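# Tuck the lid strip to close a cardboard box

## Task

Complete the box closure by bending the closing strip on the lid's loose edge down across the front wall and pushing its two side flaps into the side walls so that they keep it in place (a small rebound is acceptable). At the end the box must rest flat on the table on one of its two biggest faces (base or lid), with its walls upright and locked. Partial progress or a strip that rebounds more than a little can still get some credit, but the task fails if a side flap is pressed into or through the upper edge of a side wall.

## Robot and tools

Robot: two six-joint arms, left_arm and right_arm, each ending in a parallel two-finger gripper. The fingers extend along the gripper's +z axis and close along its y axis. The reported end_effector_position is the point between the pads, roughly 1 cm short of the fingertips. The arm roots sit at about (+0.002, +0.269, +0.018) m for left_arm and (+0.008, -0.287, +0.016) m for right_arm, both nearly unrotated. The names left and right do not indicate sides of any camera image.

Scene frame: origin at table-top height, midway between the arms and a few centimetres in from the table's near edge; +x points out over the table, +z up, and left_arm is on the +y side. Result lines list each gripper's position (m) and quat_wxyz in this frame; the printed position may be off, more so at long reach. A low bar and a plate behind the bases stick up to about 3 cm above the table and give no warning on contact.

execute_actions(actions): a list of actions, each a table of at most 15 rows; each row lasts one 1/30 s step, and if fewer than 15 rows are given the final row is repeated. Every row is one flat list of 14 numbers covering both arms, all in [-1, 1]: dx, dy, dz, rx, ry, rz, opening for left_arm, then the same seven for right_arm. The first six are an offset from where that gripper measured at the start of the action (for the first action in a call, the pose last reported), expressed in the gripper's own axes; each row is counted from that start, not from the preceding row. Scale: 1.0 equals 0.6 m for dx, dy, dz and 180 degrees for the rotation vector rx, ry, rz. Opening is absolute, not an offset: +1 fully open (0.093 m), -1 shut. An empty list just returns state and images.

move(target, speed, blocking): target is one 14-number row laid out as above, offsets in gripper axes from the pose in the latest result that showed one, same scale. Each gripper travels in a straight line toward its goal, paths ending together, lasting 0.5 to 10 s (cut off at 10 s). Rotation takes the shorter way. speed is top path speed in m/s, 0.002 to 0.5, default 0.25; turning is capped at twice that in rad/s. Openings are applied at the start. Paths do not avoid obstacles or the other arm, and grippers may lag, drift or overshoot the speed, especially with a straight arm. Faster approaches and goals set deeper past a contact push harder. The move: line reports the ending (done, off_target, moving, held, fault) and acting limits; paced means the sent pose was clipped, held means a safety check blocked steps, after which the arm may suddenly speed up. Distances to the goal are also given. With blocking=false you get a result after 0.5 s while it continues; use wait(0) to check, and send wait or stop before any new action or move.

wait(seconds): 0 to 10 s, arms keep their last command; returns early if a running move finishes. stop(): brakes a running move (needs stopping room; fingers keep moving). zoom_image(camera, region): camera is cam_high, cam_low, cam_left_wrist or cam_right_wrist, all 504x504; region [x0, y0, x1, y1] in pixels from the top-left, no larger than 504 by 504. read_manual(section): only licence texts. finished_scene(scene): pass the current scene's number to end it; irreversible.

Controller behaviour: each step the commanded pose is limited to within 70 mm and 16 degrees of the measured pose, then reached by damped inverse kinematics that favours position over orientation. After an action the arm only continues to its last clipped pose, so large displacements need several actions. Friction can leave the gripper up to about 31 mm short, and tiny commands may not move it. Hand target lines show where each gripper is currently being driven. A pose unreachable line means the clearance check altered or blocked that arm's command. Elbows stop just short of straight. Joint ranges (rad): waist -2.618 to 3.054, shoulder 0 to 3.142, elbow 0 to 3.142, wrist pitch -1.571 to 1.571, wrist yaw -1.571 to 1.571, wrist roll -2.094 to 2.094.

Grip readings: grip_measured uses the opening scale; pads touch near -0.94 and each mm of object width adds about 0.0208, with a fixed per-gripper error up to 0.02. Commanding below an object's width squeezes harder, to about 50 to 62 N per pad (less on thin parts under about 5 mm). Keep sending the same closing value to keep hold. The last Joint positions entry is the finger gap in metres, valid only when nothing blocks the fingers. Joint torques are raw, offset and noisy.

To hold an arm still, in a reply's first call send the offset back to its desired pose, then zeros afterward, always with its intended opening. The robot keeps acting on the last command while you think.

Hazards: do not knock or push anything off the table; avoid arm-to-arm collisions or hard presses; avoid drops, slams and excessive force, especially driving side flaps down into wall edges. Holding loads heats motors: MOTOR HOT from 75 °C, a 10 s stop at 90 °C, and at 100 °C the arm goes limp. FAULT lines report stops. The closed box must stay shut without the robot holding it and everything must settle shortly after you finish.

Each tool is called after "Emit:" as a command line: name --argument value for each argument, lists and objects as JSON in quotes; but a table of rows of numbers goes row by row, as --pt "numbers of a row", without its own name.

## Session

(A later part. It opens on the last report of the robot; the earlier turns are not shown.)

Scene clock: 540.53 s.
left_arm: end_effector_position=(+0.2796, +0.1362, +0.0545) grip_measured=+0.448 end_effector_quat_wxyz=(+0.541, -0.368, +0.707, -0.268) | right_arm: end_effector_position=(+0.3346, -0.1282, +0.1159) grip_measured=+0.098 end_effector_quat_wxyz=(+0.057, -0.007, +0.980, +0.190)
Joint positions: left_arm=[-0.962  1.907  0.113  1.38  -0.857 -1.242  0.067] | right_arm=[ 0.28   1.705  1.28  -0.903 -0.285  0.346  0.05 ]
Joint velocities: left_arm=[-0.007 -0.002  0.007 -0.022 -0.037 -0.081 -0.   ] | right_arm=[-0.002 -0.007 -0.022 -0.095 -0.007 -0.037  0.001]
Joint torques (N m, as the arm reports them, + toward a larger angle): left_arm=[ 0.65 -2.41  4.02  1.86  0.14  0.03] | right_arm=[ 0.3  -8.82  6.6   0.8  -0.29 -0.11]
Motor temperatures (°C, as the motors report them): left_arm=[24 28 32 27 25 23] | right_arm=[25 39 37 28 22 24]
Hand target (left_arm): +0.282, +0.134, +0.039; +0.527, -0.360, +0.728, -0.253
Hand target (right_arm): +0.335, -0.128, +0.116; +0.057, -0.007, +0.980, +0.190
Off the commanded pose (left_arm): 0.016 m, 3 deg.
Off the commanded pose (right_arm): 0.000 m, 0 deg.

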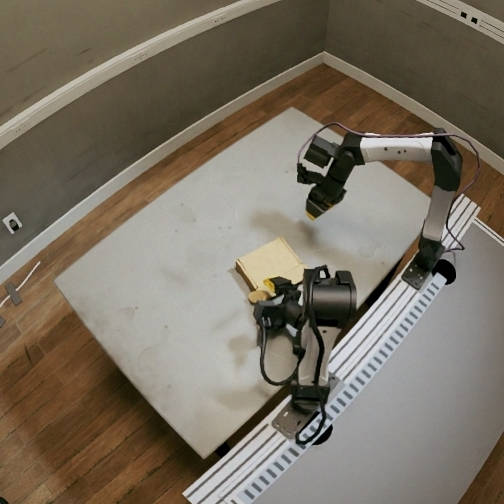

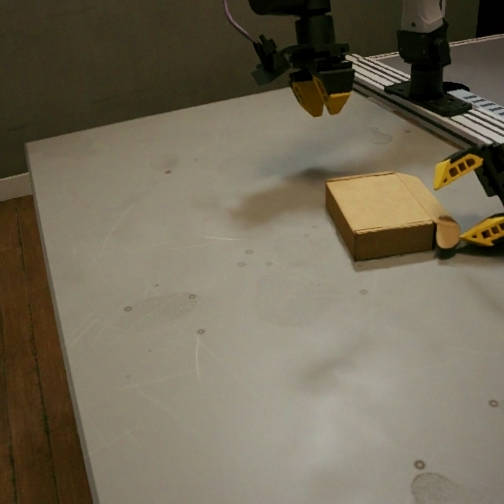

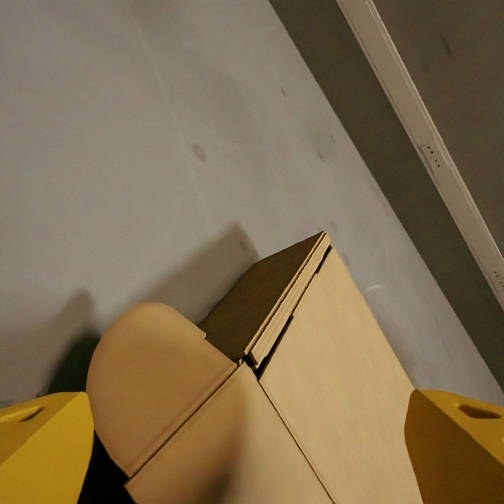

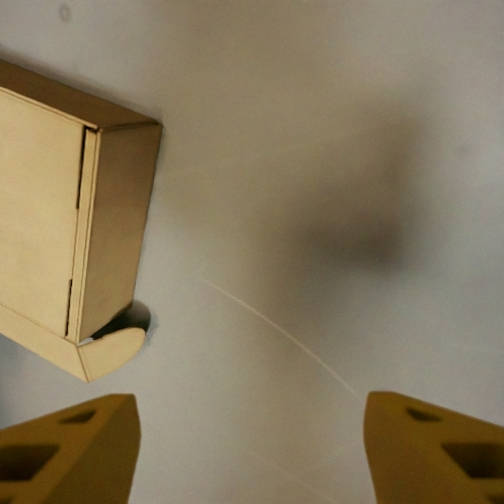

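Emit:
move --target '[0,0,-0.09,0,0,0,0.45, 0,0,0,0,0,0,0.1]'

Emit:
move --target '[-0.09,-0.12,-0.06,-0.092,0.194,0.292,-1, 0,0,0,0,0,0,0.1]'

Scene clock: 584.50 s.
left_arm: end_effector_position=(+0.2287, +0.1369, +0.0683) grip_measured=+0.448 end_effector_quat_wxyz=(+0.543, -0.366, +0.707, -0.266) | right_arm: end_effector_position=(+0.3346, -0.1282, +0.1159) grip_measured=+0.098 end_effector_quat_wxyz=(+0.057, -0.007, +0.980, +0.190)
Joint positions: left_arm=[-1.224  1.567  0.044  0.922 -1.091 -1.462  0.067] | right_arm=[ 0.28   1.705  1.28  -0.903 -0.285  0.346  0.05 ]
Joint velocities: left_arm=[-0.002 -0.017 -0.012 -0.051  0.022 -0.022  0.001] | right_arm=[ 0.002  0.002 -0.002 -0.022 -0.022 -0.022  0.001]
Joint torques (N m, as the arm reports them, + toward a larger angle): left_arm=[-1.49 -5.34  3.89  1.75 -0.35  0.02] | right_arm=[ 0.22 -8.92  6.65  0.74 -0.25 -0.08]
Motor temperatures (°C, as the motors report them): left_arm=[24 27 31 28 24 23] | right_arm=[25 39 38 28 22 24]
Hand target (left_arm): +0.227, +0.136, +0.070; +0.542, -0.366, +0.706, -0.269
Hand target (right_arm): +0.335, -0.128, +0.116; +0.057, -0.007, +0.980, +0.190
Off the commanded pose (left_arm): 0.002 m, 0 deg.
Off the commanded pose (right_arm): 0.000 m, 0 deg.
move: done

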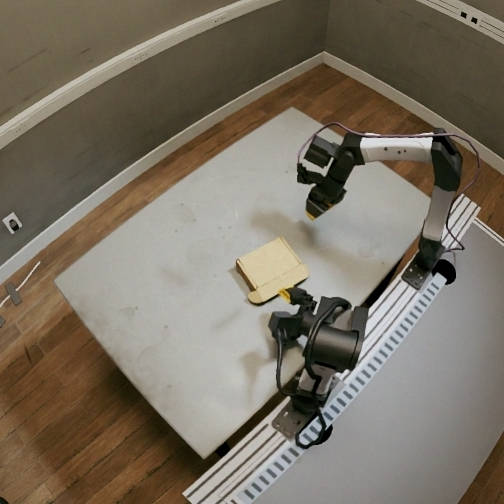

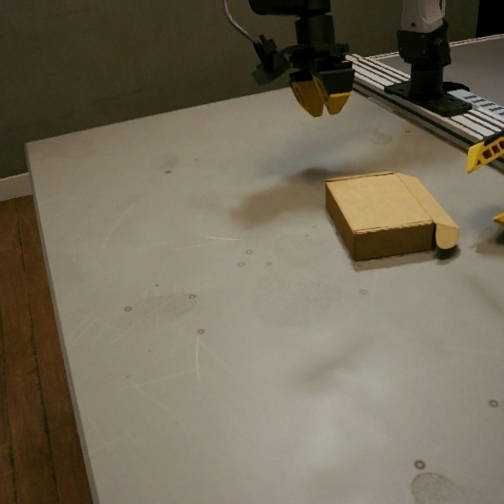

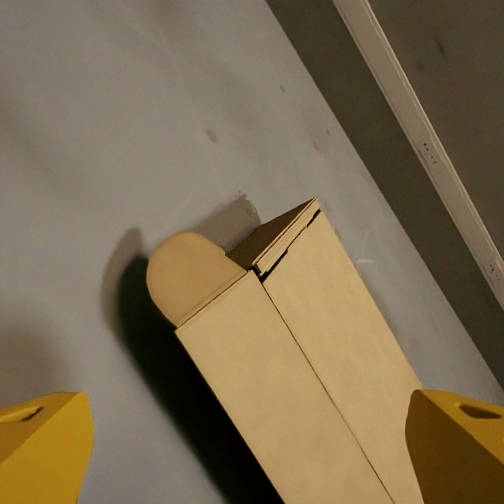

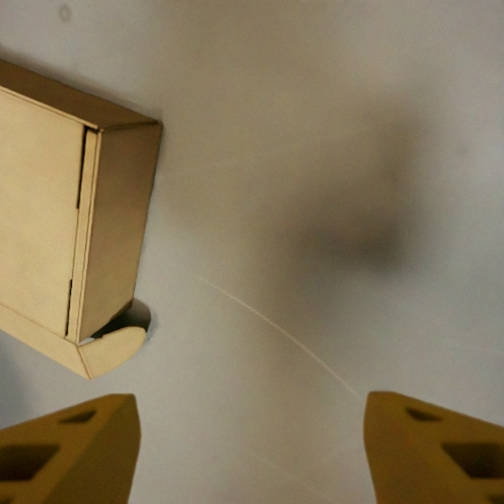

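Scene clock: 587.40 s.
left_arm: end_effector_position=(+0.2175, +0.1412, +0.1686) grip_measured=-1.000 end_effector_quat_wxyz=(+0.332, +0.002, +0.943, -0.009) | right_arm: end_effector_position=(+0.3346, -0.1282, +0.1159) grip_measured=+0.098 end_effector_quat_wxyz=(+0.057, -0.007, +0.980, +0.190)
Joint positions: left_arm=[-0.964  1.021  0.811 -0.876 -0.505 -0.741  0.   ] | right_arm=[ 0.28   1.705  1.28  -0.903 -0.285  0.346  0.05 ]
Joint velocities: left_arm=[-0.017 -0.002 -0.017 -0.022  0.051 -0.066  0.   ] | right_arm=[ 0.022 -0.007 -0.007 -0.007  0.051  0.007 -0.001]
Joint torques (N m, as the arm reports them, + toward a larger angle): left_arm=[ 0.06 -0.53  9.87  1.4  -0.21  0.16] | right_arm=[ 0.25 -8.78  6.7   0.77 -0.25 -0.1 ]
Motor temperatures (°C, as the motors report them): left_arm=[24 27 32 28 24 23] | right_arm=[25 39 38 28 22 24]
Hand target (left_arm): +0.218, +0.142, +0.166; +0.321, +0.007, +0.947, +0.001
Hand target (right_arm): +0.335, -0.128, +0.116; +0.057, -0.007, +0.980, +0.190
Off the commanded pose (left_arm): 0.006 m, 2 deg.
Off the commanded pose (right_arm): 0.000 m, 0 deg.
move: done

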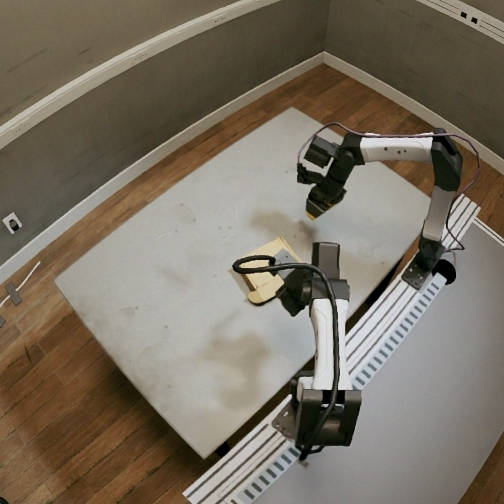

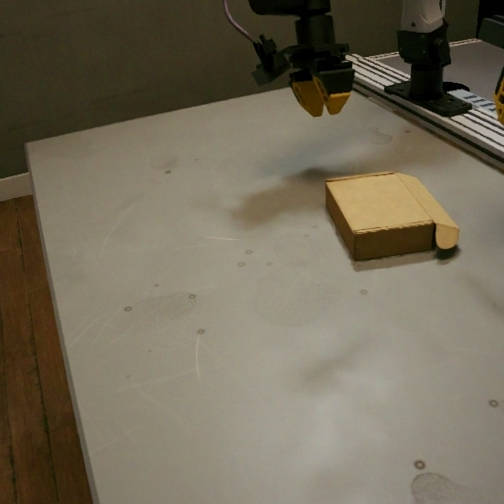

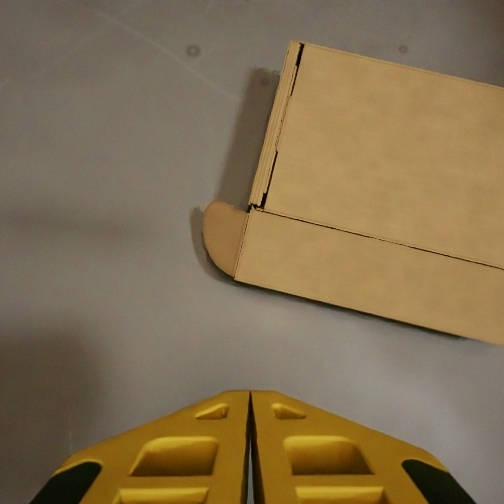

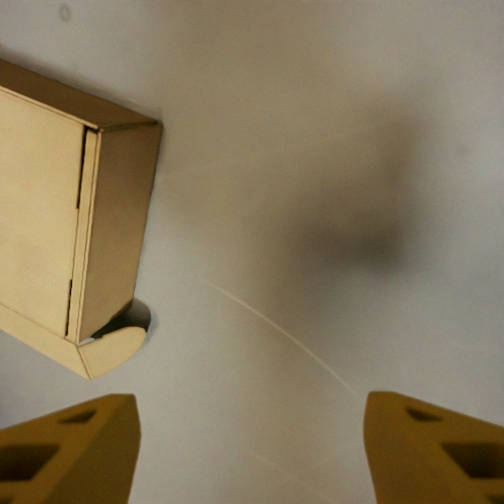

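Emit:
move --target '[0.15,-0.093,0.113,0,0,0,-1, -0.017,0.21,0.141,0,0,0,-1]'

Scene clock: 601.27 s.
left_arm: end_effector_position=(+0.1925, +0.0775, +0.0721) grip_measured=-1.000 end_effector_quat_wxyz=(+0.337, -0.001, +0.941, -0.021) | right_arm: end_effector_position=(+0.3427, +0.0183, +0.0884) grip_measured=-0.972 end_effector_quat_wxyz=(+0.054, -0.007, +0.979, +0.198)
Joint positions: left_arm=[-1.245  1.333  0.603 -0.492 -0.614 -1.044  0.   ] | right_arm=[ 0.617  2.002  1.524 -0.765 -0.207  0.682  0.   ]
Joint velocities: left_arm=[-0.017 -0.017 -0.007  0.007 -0.066 -0.022  0.   ] | right_arm=[-0.017 -0.002  0.002 -0.037  0.007  0.037  0.   ]
Joint torques (N m, as the arm reports them, + toward a larger angle): left_arm=[-1.4  -2.74  5.8   1.53 -0.46 -0.02] | right_arm=[  0.92 -10.39   8.01   0.95  -0.12  -0.02]
Motor temperatures (°C, as the motors report them): left_arm=[24 27 34 27 24 23] | right_arm=[25 39 38 28 22 24]
Hand target (left_arm): +0.190, +0.080, +0.062; +0.334, +0.003, +0.943, -0.011
Hand target (right_arm): +0.346, +0.023, +0.087; +0.057, -0.006, +0.979, +0.195
Off the commanded pose (left_arm): 0.014 m, 2 deg.
Off the commanded pose (right_arm): 0.007 m, 1 deg.
move: off_target (left_arm)

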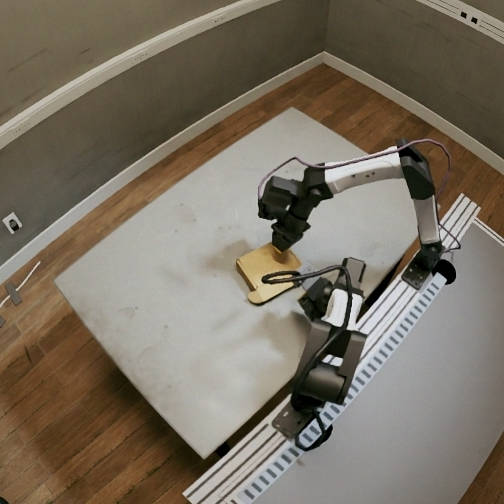

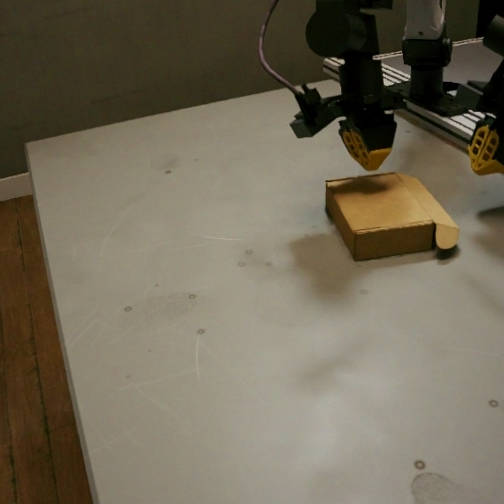

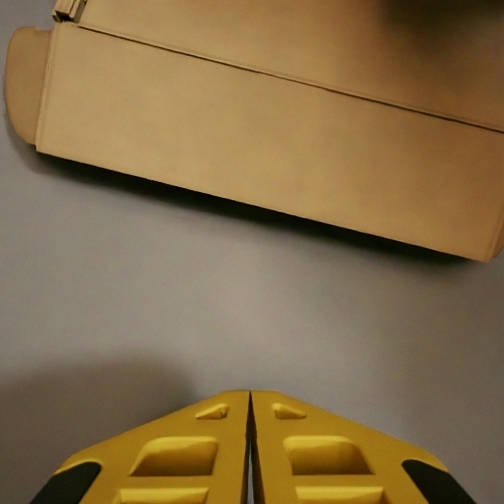

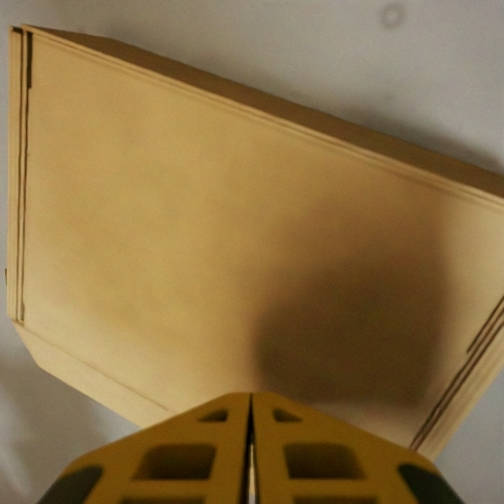

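Emit:
move --target '[0.063,0.008,0.078,0,0,0,-1, -0.041,-0.032,0.079,0,0,0,-1]' --speed 0.1

Scene clock: 608.30 s.
left_arm: end_effector_position=(+0.1946, +0.0712, +0.0217) grip_measured=-1.000 end_effector_quat_wxyz=(+0.342, -0.006, +0.939, -0.034) | right_arm: end_effector_position=(+0.3690, +0.0210, +0.0571) grip_measured=-0.972 end_effector_quat_wxyz=(+0.063, -0.009, +0.976, +0.208)
Joint positions: left_arm=[-1.245  1.503  0.477 -0.167 -0.615 -1.045  0.   ] | right_arm=[ 0.578  2.099  1.533 -0.657 -0.226  0.644  0.   ]
Joint velocities: left_arm=[-0.017 -0.002 -0.022  0.007 -0.007 -0.051  0.   ] | right_arm=[ 0.002 -0.012  0.007  0.051  0.007  0.081  0.   ]
Joint torques (N m, as the arm reports them, + toward a larger angle): left_arm=[-0.24 -3.45  4.5   1.54 -0.36  0.13] | right_arm=[-0.29 -9.29  7.21  1.04 -0.18 -0.16]
Motor temperatures (°C, as the motors report them): left_arm=[24 27 34 27 25 23] | right_arm=[25 40 39 28 22 24]
Hand target (left_arm): +0.192, +0.078, +0.012; +0.336, -0.001, +0.942, -0.021
Hand target (right_arm): +0.371, +0.019, +0.040; +0.054, -0.007, +0.979, +0.197
Off the commanded pose (left_arm): 0.013 m, 2 deg.
Off the commanded pose (right_arm): 0.017 m, 2 deg.
move: off_target (left_arm, right_arm)

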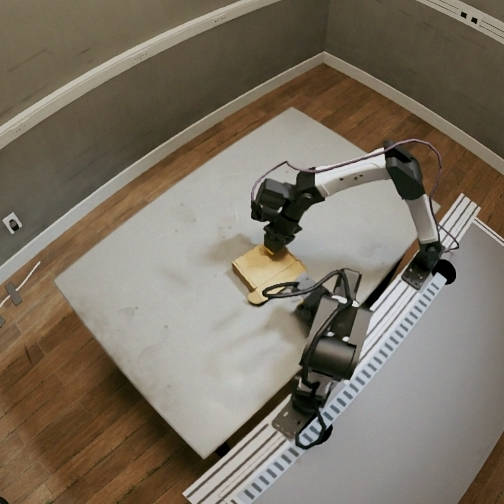

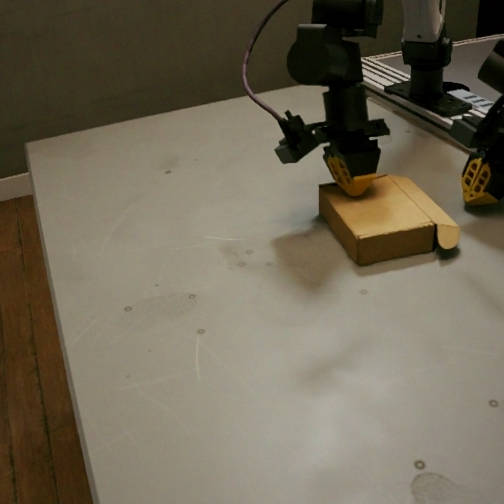

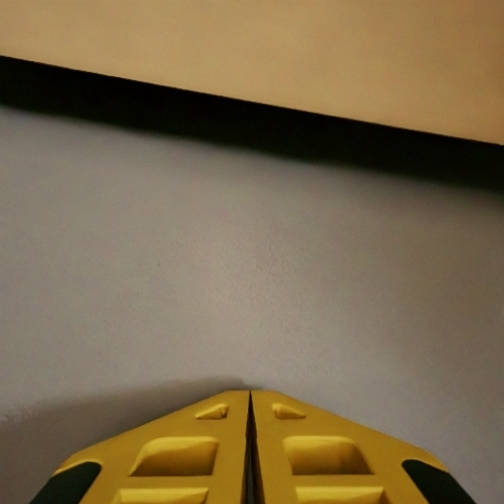

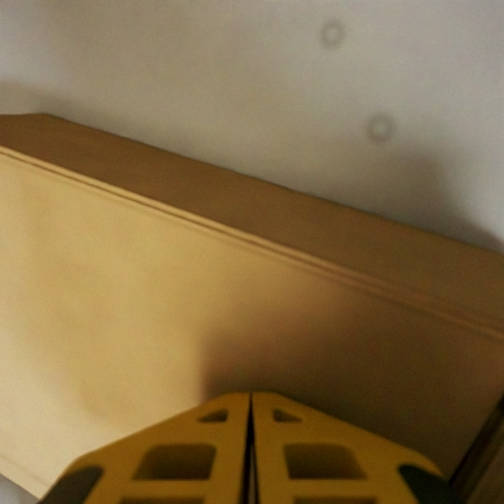

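Emit:
move --target '[-0.104,0,0.083,0,0,0,-1, 0,-0.014,0.025,0,0,0,-1]' --speed 0.08

Scene clock: 618.13 s.
left_arm: end_effector_position=(+0.2688, +0.0766, +0.0243) grip_measured=-1.000 end_effector_quat_wxyz=(+0.342, -0.008, +0.939, -0.029) | right_arm: end_effector_position=(+0.3774, +0.0269, +0.0630) grip_measured=-0.972 end_effector_quat_wxyz=(+0.083, -0.011, +0.971, +0.222)
Joint positions: left_arm=[-0.956  1.611  0.575 -0.007 -0.493 -0.746  0.   ] | right_arm=[ 0.578  2.095  1.533 -0.611 -0.226  0.644  0.   ]
Joint velocities: left_arm=[ 0.002 -0.002  0.002 -0.022 -0.037 -0.007  0.   ] | right_arm=[-0.002  0.002 -0.002 -0.066 -0.095 -0.066  0.   ]
Joint torques (N m, as the arm reports them, + toward a larger angle): left_arm=[-0.11 -4.62  8.09  1.9  -0.21  0.15] | right_arm=[ -0.35 -10.84   4.69   1.21  -0.23  -0.14]
Motor temperatures (°C, as the motors report them): left_arm=[24 27 34 27 25 23] | right_arm=[25 41 39 28 22 24]
Hand target (left_arm): +0.274, +0.071, +0.023; +0.341, -0.007, +0.940, -0.032
Hand target (right_arm): +0.370, +0.019, +0.041; +0.063, -0.009, +0.976, +0.208
Off the commanded pose (left_arm): 0.008 m, 1 deg.
Off the commanded pose (right_arm): 0.025 m, 3 deg.
move: off_target (right_arm)

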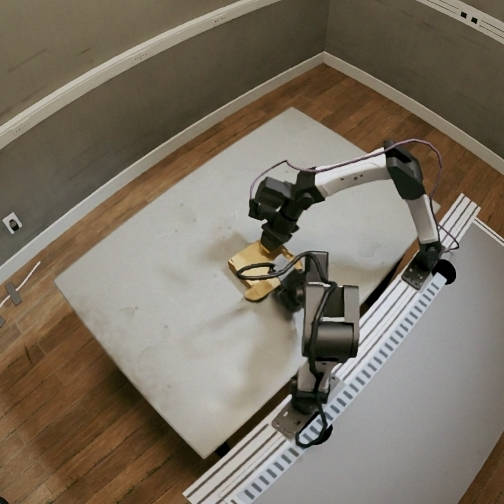

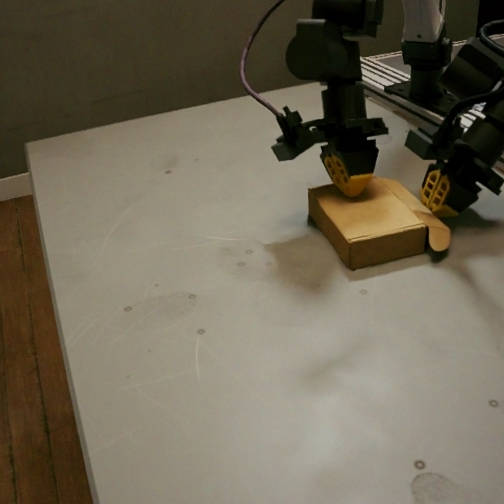

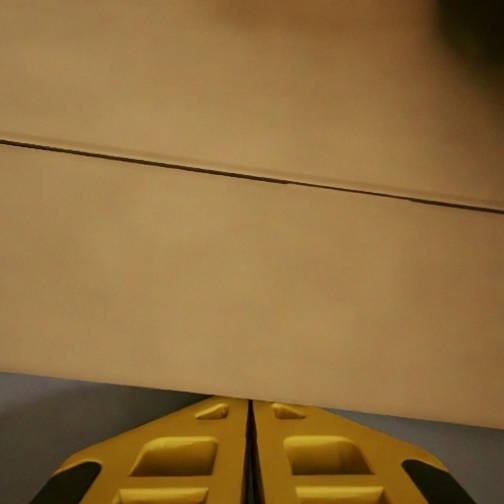

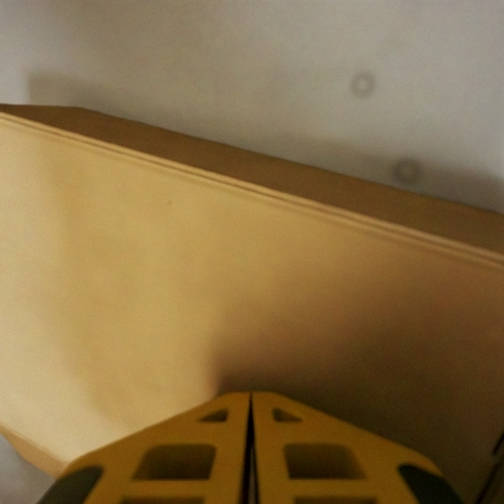

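Emit:
move --target '[-0.07,0,-0.05,0,0,0,-1, 0,-0.01,0.02,0,0,0,-1]' --speed 0.06

Scene clock: 622.83 s.
left_arm: end_effector_position=(+0.2790, +0.0822, +0.0657) grip_measured=-1.000 end_effector_quat_wxyz=(+0.339, -0.008, +0.940, -0.022) | right_arm: end_effector_position=(+0.3833, +0.0311, +0.0662) grip_measured=-0.972 end_effector_quat_wxyz=(+0.097, -0.013, +0.968, +0.232)
Joint positions: left_arm=[-0.916  1.495  0.678 -0.22  -0.478 -0.708  0.   ] | right_arm=[ 0.578  2.095  1.533 -0.578 -0.226  0.644  0.   ]
Joint velocities: left_arm=[-0.007  0.002 -0.022  0.007 -0.037  0.022  0.   ] | right_arm=[-0.002  0.002 -0.012 -0.037  0.11   0.022  0.   ]
Joint torques (N m, as the arm reports them, + toward a larger angle): left_arm=[ 0.01 -7.75  8.8   1.51 -0.21  0.11] | right_arm=[ -0.09 -11.12   5.55   1.25  -0.22  -0.15]
Motor temperatures (°C, as the motors report them): left_arm=[24 27 34 27 24 23] | right_arm=[25 41 39 29 22 24]
Hand target (left_arm): +0.282, +0.081, +0.074; +0.342, -0.008, +0.939, -0.028
Hand target (right_arm): +0.379, +0.027, +0.050; +0.083, -0.012, +0.971, +0.222
Off the commanded pose (left_arm): 0.009 m, 1 deg.
Off the commanded pose (right_arm): 0.017 m, 2 deg.
move: off_target (right_arm)

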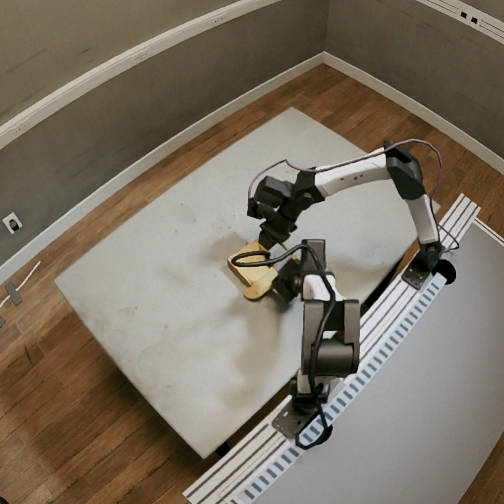

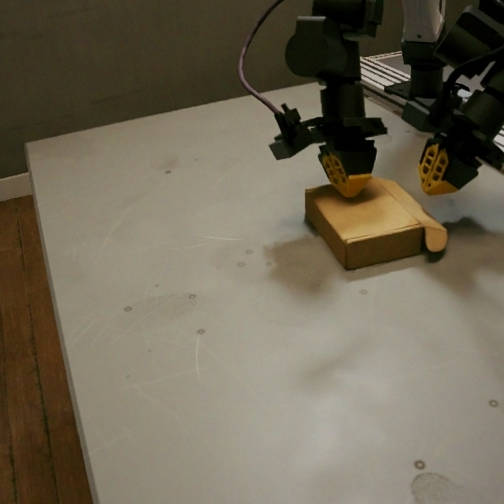

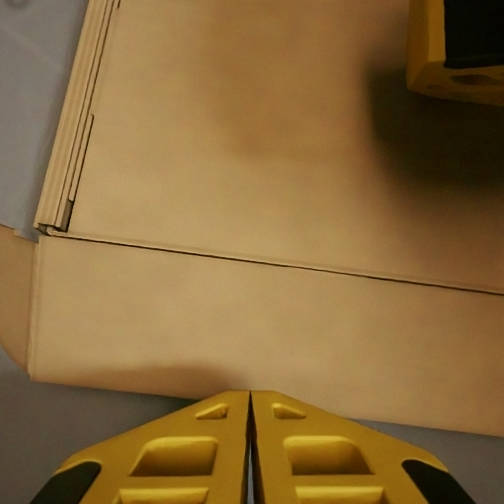

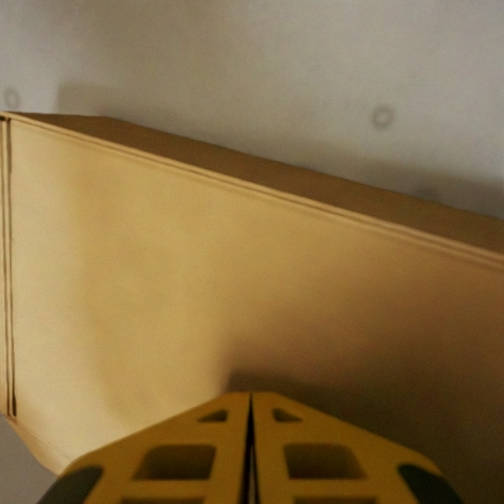

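Emit:
move --target '[0,0,-0.1,0,-0.055,0,-1, 0,-0.1,-0.15,0,0,0,-1]'

Emit:
move --target '[0,0,0,0,0,0.5,0.0, 0,0,0,0,0,0,-1]' --speed 0.5

Scene clock: 650.00 s.
left_arm: end_effector_position=(+0.2477, +0.0790, +0.1166) grip_measured=-1.000 end_effector_quat_wxyz=(+0.424, -0.015, +0.905, -0.029) | right_arm: end_effector_position=(+0.3896, -0.0615, +0.1349) grip_measured=-0.972 end_effector_quat_wxyz=(+0.127, -0.011, +0.963, +0.235)
Joint positions: left_arm=[-1.107  1.292  0.636 -0.322 -0.699 -0.823  0.   ] | right_arm=[ 0.386  1.84   1.451 -0.738 -0.282  0.47   0.   ]
Joint velocities: left_arm=[-0.012 -0.002  0.007 -0.051 -0.022 -0.081  0.   ] | right_arm=[-0.017 -0.012 -0.007  0.022  0.022  0.081  0.   ]
Joint torques (N m, as the arm reports them, + toward a larger angle): left_arm=[-1.59 -6.35  6.28  1.57 -0.45  0.01] | right_arm=[  0.32 -10.36   4.72   1.    -0.39  -0.17]
Motor temperatures (°C, as the motors report them): left_arm=[24 30 37 27 24 23] | right_arm=[25 44 37 30 22 24]
Hand target (left_arm): +0.241, +0.085, +0.112; +0.420, -0.011, +0.907, -0.021
Hand target (right_arm): +0.375, -0.064, +0.119; +0.097, -0.014, +0.969, +0.229
Off the commanded pose (left_arm): 0.010 m, 1 deg.
Off the commanded pose (right_arm): 0.025 m, 4 deg.
move: off_target (right_arm)

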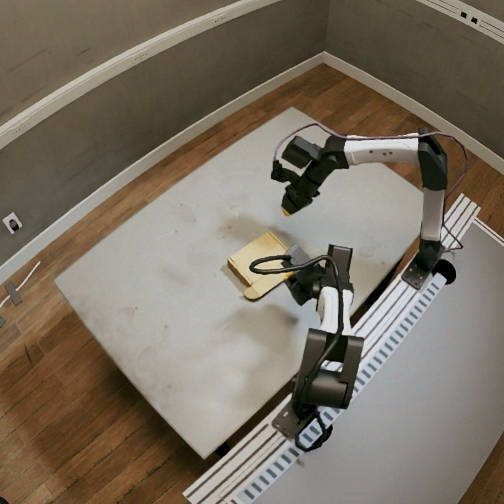

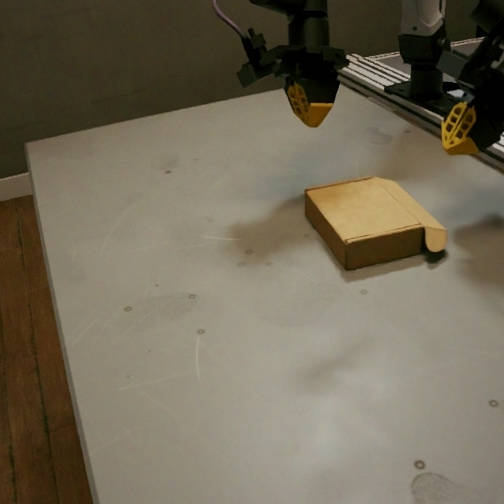

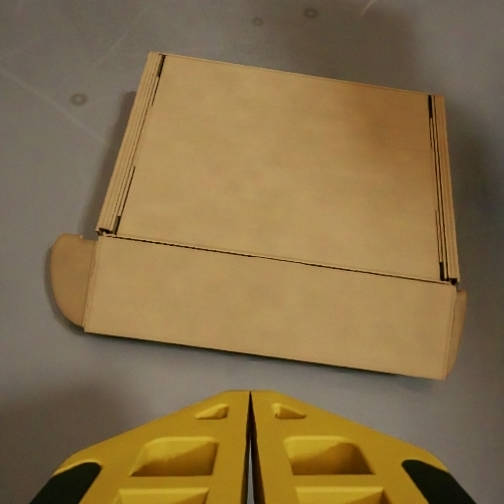

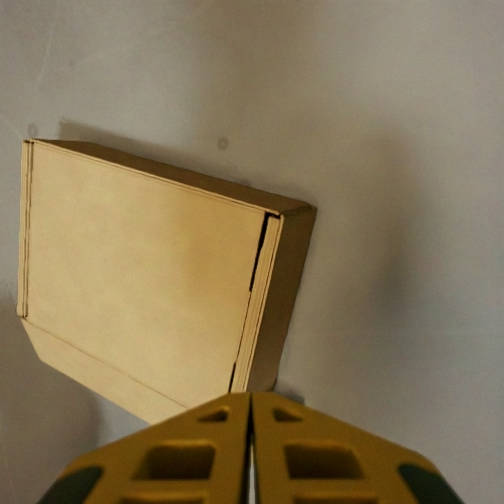

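Scene clock: 652.33 s.
left_arm: end_effector_position=(+0.2480, +0.0796, +0.1170) grip_measured=-0.002 end_effector_quat_wxyz=(+0.321, +0.625, +0.654, +0.280) | right_arm: end_effector_position=(+0.3896, -0.0615, +0.1349) grip_measured=-0.972 end_effector_quat_wxyz=(+0.127, -0.011, +0.963, +0.235)
Joint positions: left_arm=[-1.107  1.292  0.636 -0.322 -0.704  0.737  0.045] | right_arm=[ 0.386  1.84   1.451 -0.738 -0.282  0.47   0.   ]
Joint velocities: left_arm=[-0.012  0.007 -0.002  0.007  0.007  0.007 -0.   ] | right_arm=[ 0.002 -0.017 -0.007 -0.007  0.051 -0.11   0.   ]
Joint torques (N m, as the arm reports them, + toward a larger angle): left_arm=[-0.73 -4.76  8.01  1.84 -0.3   0.09] | right_arm=[  0.32 -10.64   7.09   1.15  -0.23  -0.11]
Motor temperatures (°C, as the motors report them): left_arm=[24 30 37 27 24 23] | right_arm=[25 44 38 30 22 24]
Hand target (left_arm): +0.248, +0.079, +0.117; +0.320, +0.630, +0.651, +0.279
Hand target (right_arm): +0.390, -0.062, +0.135; +0.127, -0.011, +0.963, +0.235
Off the commanded pose (left_arm): 0.001 m, 1 deg.
Off the commanded pose (right_arm): 0.000 m, 0 deg.
move: done

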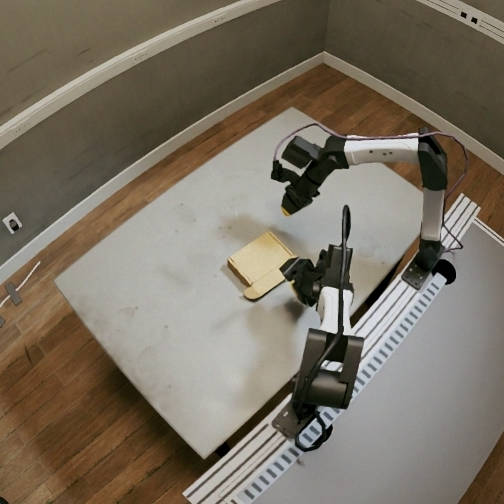

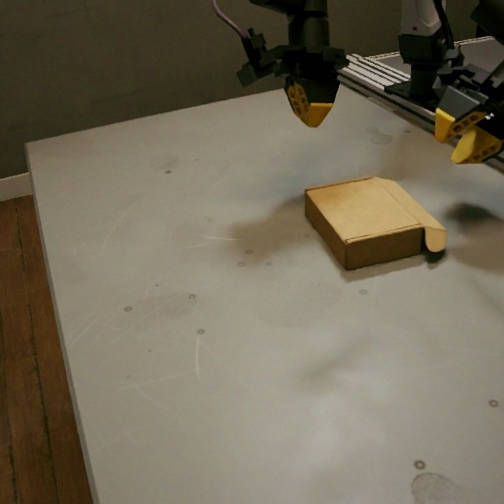

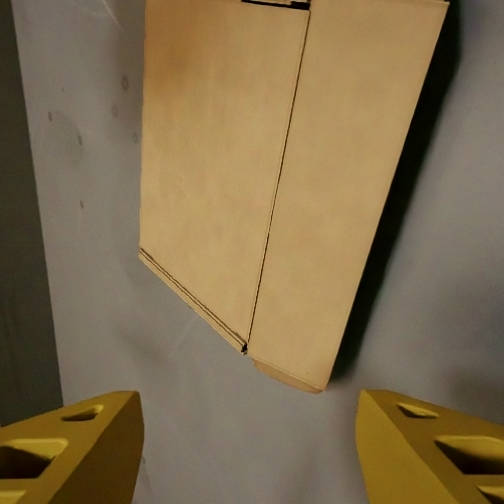

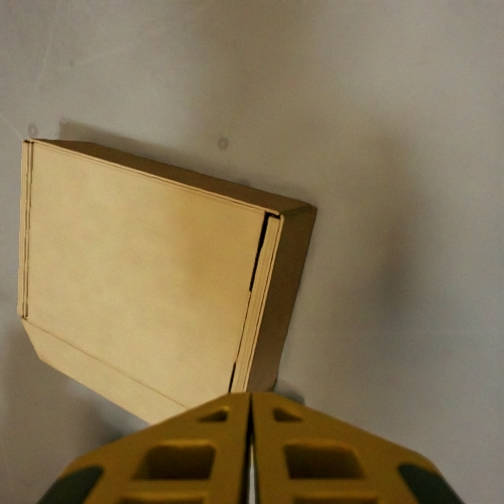

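Emit:
move --target '[0,-0.05,0.1,0,0,0,0.15, 0,0,0,0,0,0,-1]' --speed 0.1

Scene clock: 659.33 s.
left_arm: end_effector_position=(+0.2776, +0.0680, +0.0685) grip_measured=+0.148 end_effector_quat_wxyz=(+0.336, +0.617, +0.655, +0.279) | right_arm: end_effector_position=(+0.3896, -0.0615, +0.1349) grip_measured=-0.972 end_effector_quat_wxyz=(+0.127, -0.011, +0.963, +0.235)
Joint positions: left_arm=[-1.028  1.519  0.556  0.07  -0.662  0.818  0.052] | right_arm=[ 0.386  1.84   1.451 -0.738 -0.282  0.47   0.   ]
Joint velocities: left_arm=[-0.007 -0.007  0.007  0.022 -0.022  0.007 -0.   ] | right_arm=[-0.002 -0.012 -0.002  0.066 -0.007 -0.11   0.   ]
Joint torques (N m, as the arm reports them, + toward a larger angle): left_arm=[-0.06 -4.48  5.23  2.17 -0.19  0.09] | right_arm=[  0.17 -10.51   7.08   1.17  -0.26  -0.12]
Motor temperatures (°C, as the motors report them): left_arm=[24 30 37 28 24 23] | right_arm=[25 44 38 30 22 24]
Hand target (left_arm): +0.274, +0.074, +0.056; +0.320, +0.625, +0.654, +0.279
Hand target (right_arm): +0.390, -0.062, +0.135; +0.127, -0.011, +0.963, +0.235
Off the commanded pose (left_arm): 0.015 m, 2 deg.
Off the commanded pose (right_arm): 0.000 m, 0 deg.
move: off_target (left_arm)

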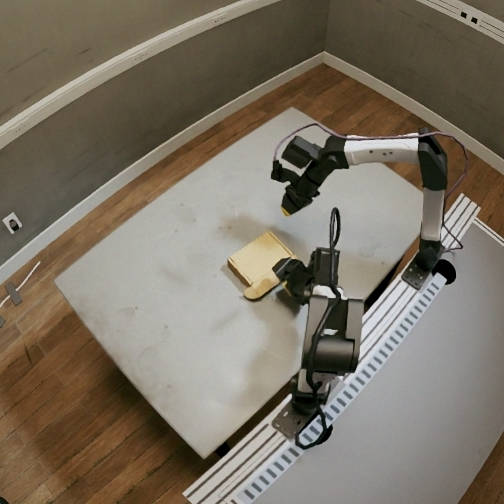

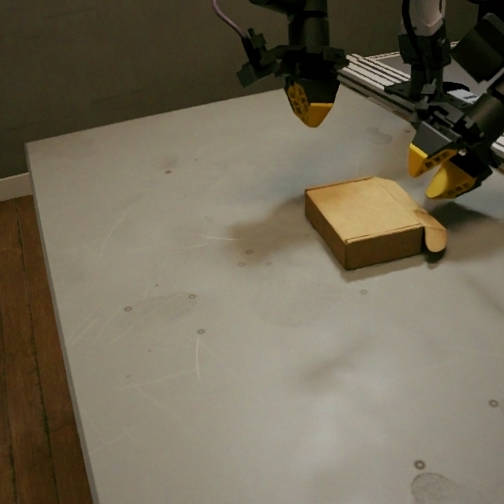

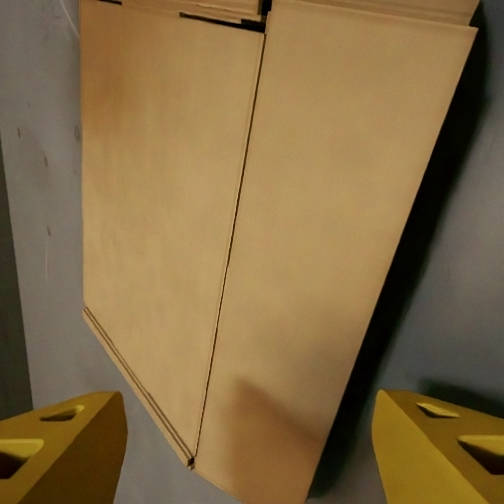

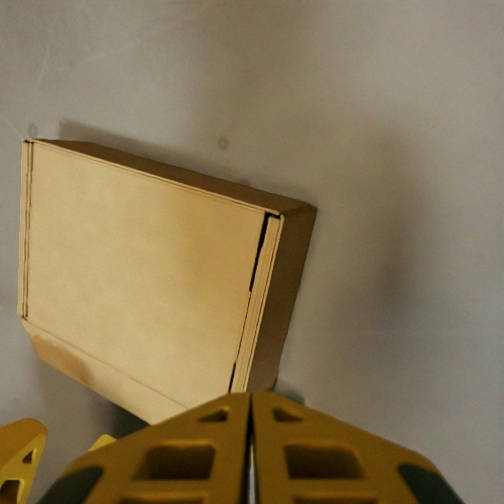

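Emit:
move --target '[0,-0.042,0,0,0,0,0.15, 0,0,0,0,0,0,-1]' --speed 0.05

Scene clock: 664.70 s.
left_arm: end_effector_position=(+0.2668, +0.0622, +0.0605) grip_measured=+0.148 end_effector_quat_wxyz=(+0.346, +0.612, +0.656, +0.276) | right_arm: end_effector_position=(+0.3896, -0.0615, +0.1349) grip_measured=-0.972 end_effector_quat_wxyz=(+0.127, -0.011, +0.963, +0.235)
Joint positions: left_arm=[-1.077  1.541  0.525  0.115 -0.692  0.768  0.052] | right_arm=[ 0.386  1.84   1.451 -0.738 -0.282  0.47   0.   ]
Joint velocities: left_arm=[-0.007  0.002 -0.017  0.022  0.022  0.066 -0.   ] | right_arm=[ 0.007 -0.007 -0.017 -0.007  0.022 -0.051  0.   ]
Joint torques (N m, as the arm reports them, + toward a larger angle): left_arm=[-1.52 -4.22  5.04  2.16 -0.38 -0.06] | right_arm=[  0.2  -10.48   6.95   1.17  -0.25  -0.09]
Motor temperatures (°C, as the motors report them): left_arm=[24 29 36 28 24 23] | right_arm=[25 44 38 30 22 24]
Hand target (left_arm): +0.262, +0.066, +0.049; +0.336, +0.617, +0.655, +0.279
Hand target (right_arm): +0.390, -0.062, +0.135; +0.127, -0.011, +0.963, +0.235
Off the commanded pose (left_arm): 0.013 m, 1 deg.
Off the commanded pose (right_arm): 0.000 m, 0 deg.
move: off_target (left_arm)

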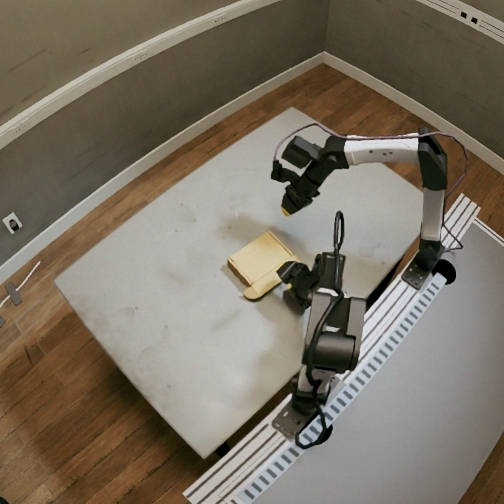

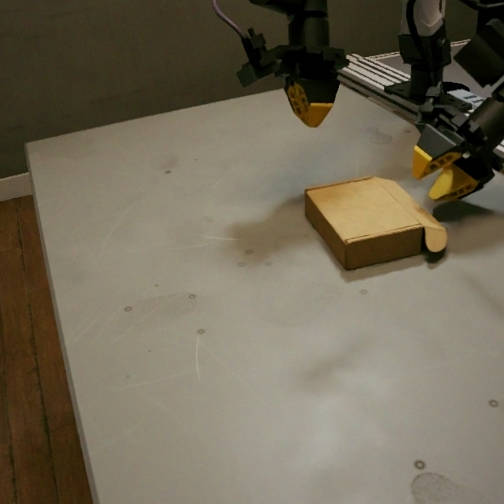

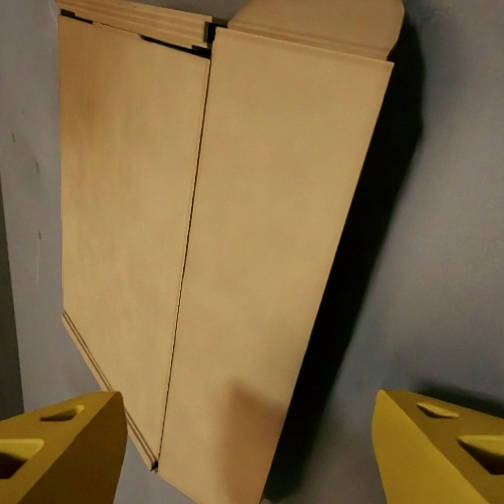

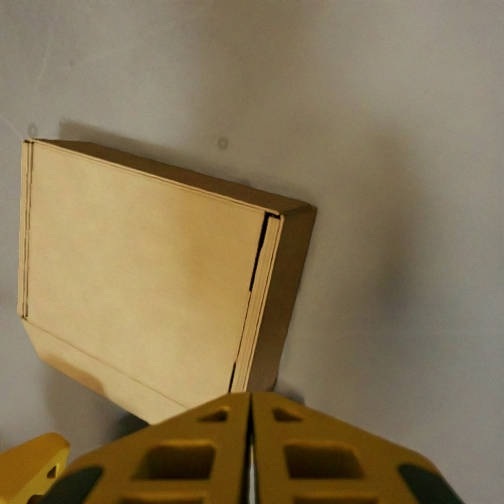

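Emit:
move --target '[0,-0.02,0.075,0,0,0,0.15, 0,0,0,0,0,0,-1]' --speed 0.05

Scene clock: 670.07 s.
left_arm: end_effector_position=(+0.2937, +0.0573, +0.0409) grip_measured=+0.148 end_effector_quat_wxyz=(+0.362, +0.602, +0.652, +0.285) | right_arm: end_effector_position=(+0.3896, -0.0615, +0.1349) grip_measured=-0.972 end_effector_quat_wxyz=(+0.127, -0.011, +0.963, +0.235)
Joint positions: left_arm=[-1.01   1.704  0.525  0.362 -0.671  0.849  0.052] | right_arm=[ 0.386  1.84   1.451 -0.738 -0.282  0.47   0.   ]
Joint velocities: left_arm=[ 0.007  0.007  0.002 -0.022 -0.125  0.051  0.001] | right_arm=[-0.017  0.002 -0.002 -0.007 -0.007 -0.007  0.   ]
Joint torques (N m, as the arm reports them, + toward a larger angle): left_arm=[ 0.67 -2.98  6.66  2.21  0.03 -0.07] | right_arm=[  0.23 -10.53   6.98   1.16  -0.21  -0.08]
Motor temperatures (°C, as the motors report them): left_arm=[24 29 36 29 24 23] | right_arm=[25 45 39 30 22 24]
Hand target (left_arm): +0.294, +0.058, +0.024; +0.345, +0.612, +0.656, +0.276
Hand target (right_arm): +0.390, -0.062, +0.135; +0.127, -0.011, +0.963, +0.235
Off the commanded pose (left_arm): 0.017 m, 2 deg.
Off the commanded pose (right_arm): 0.000 m, 0 deg.
move: off_target (left_arm)

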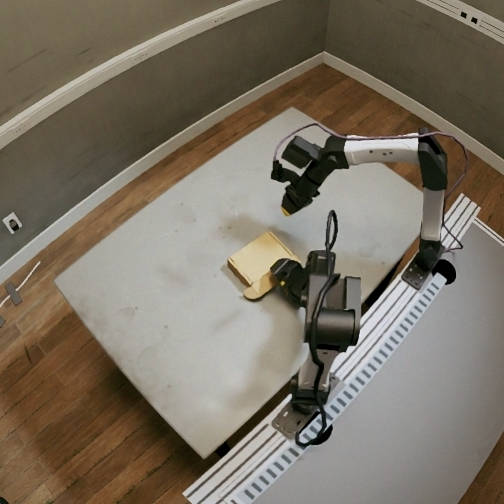

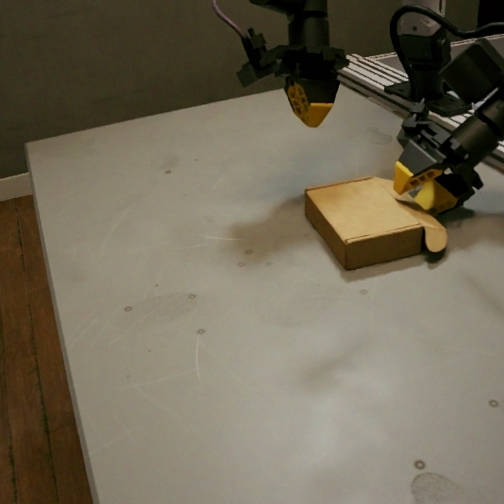

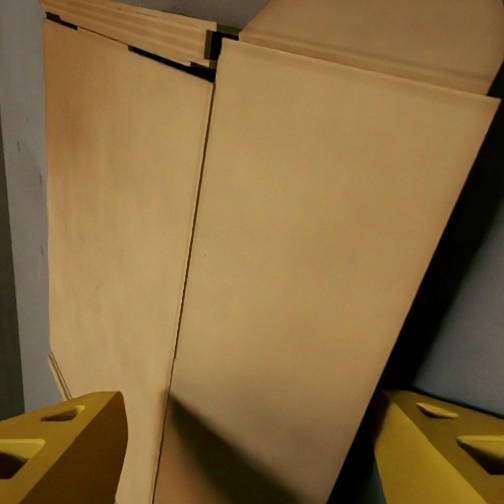

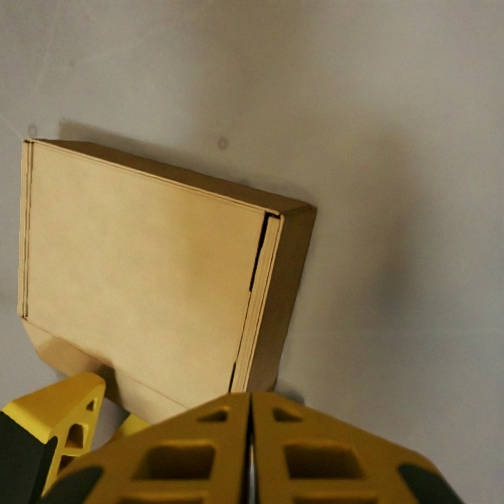

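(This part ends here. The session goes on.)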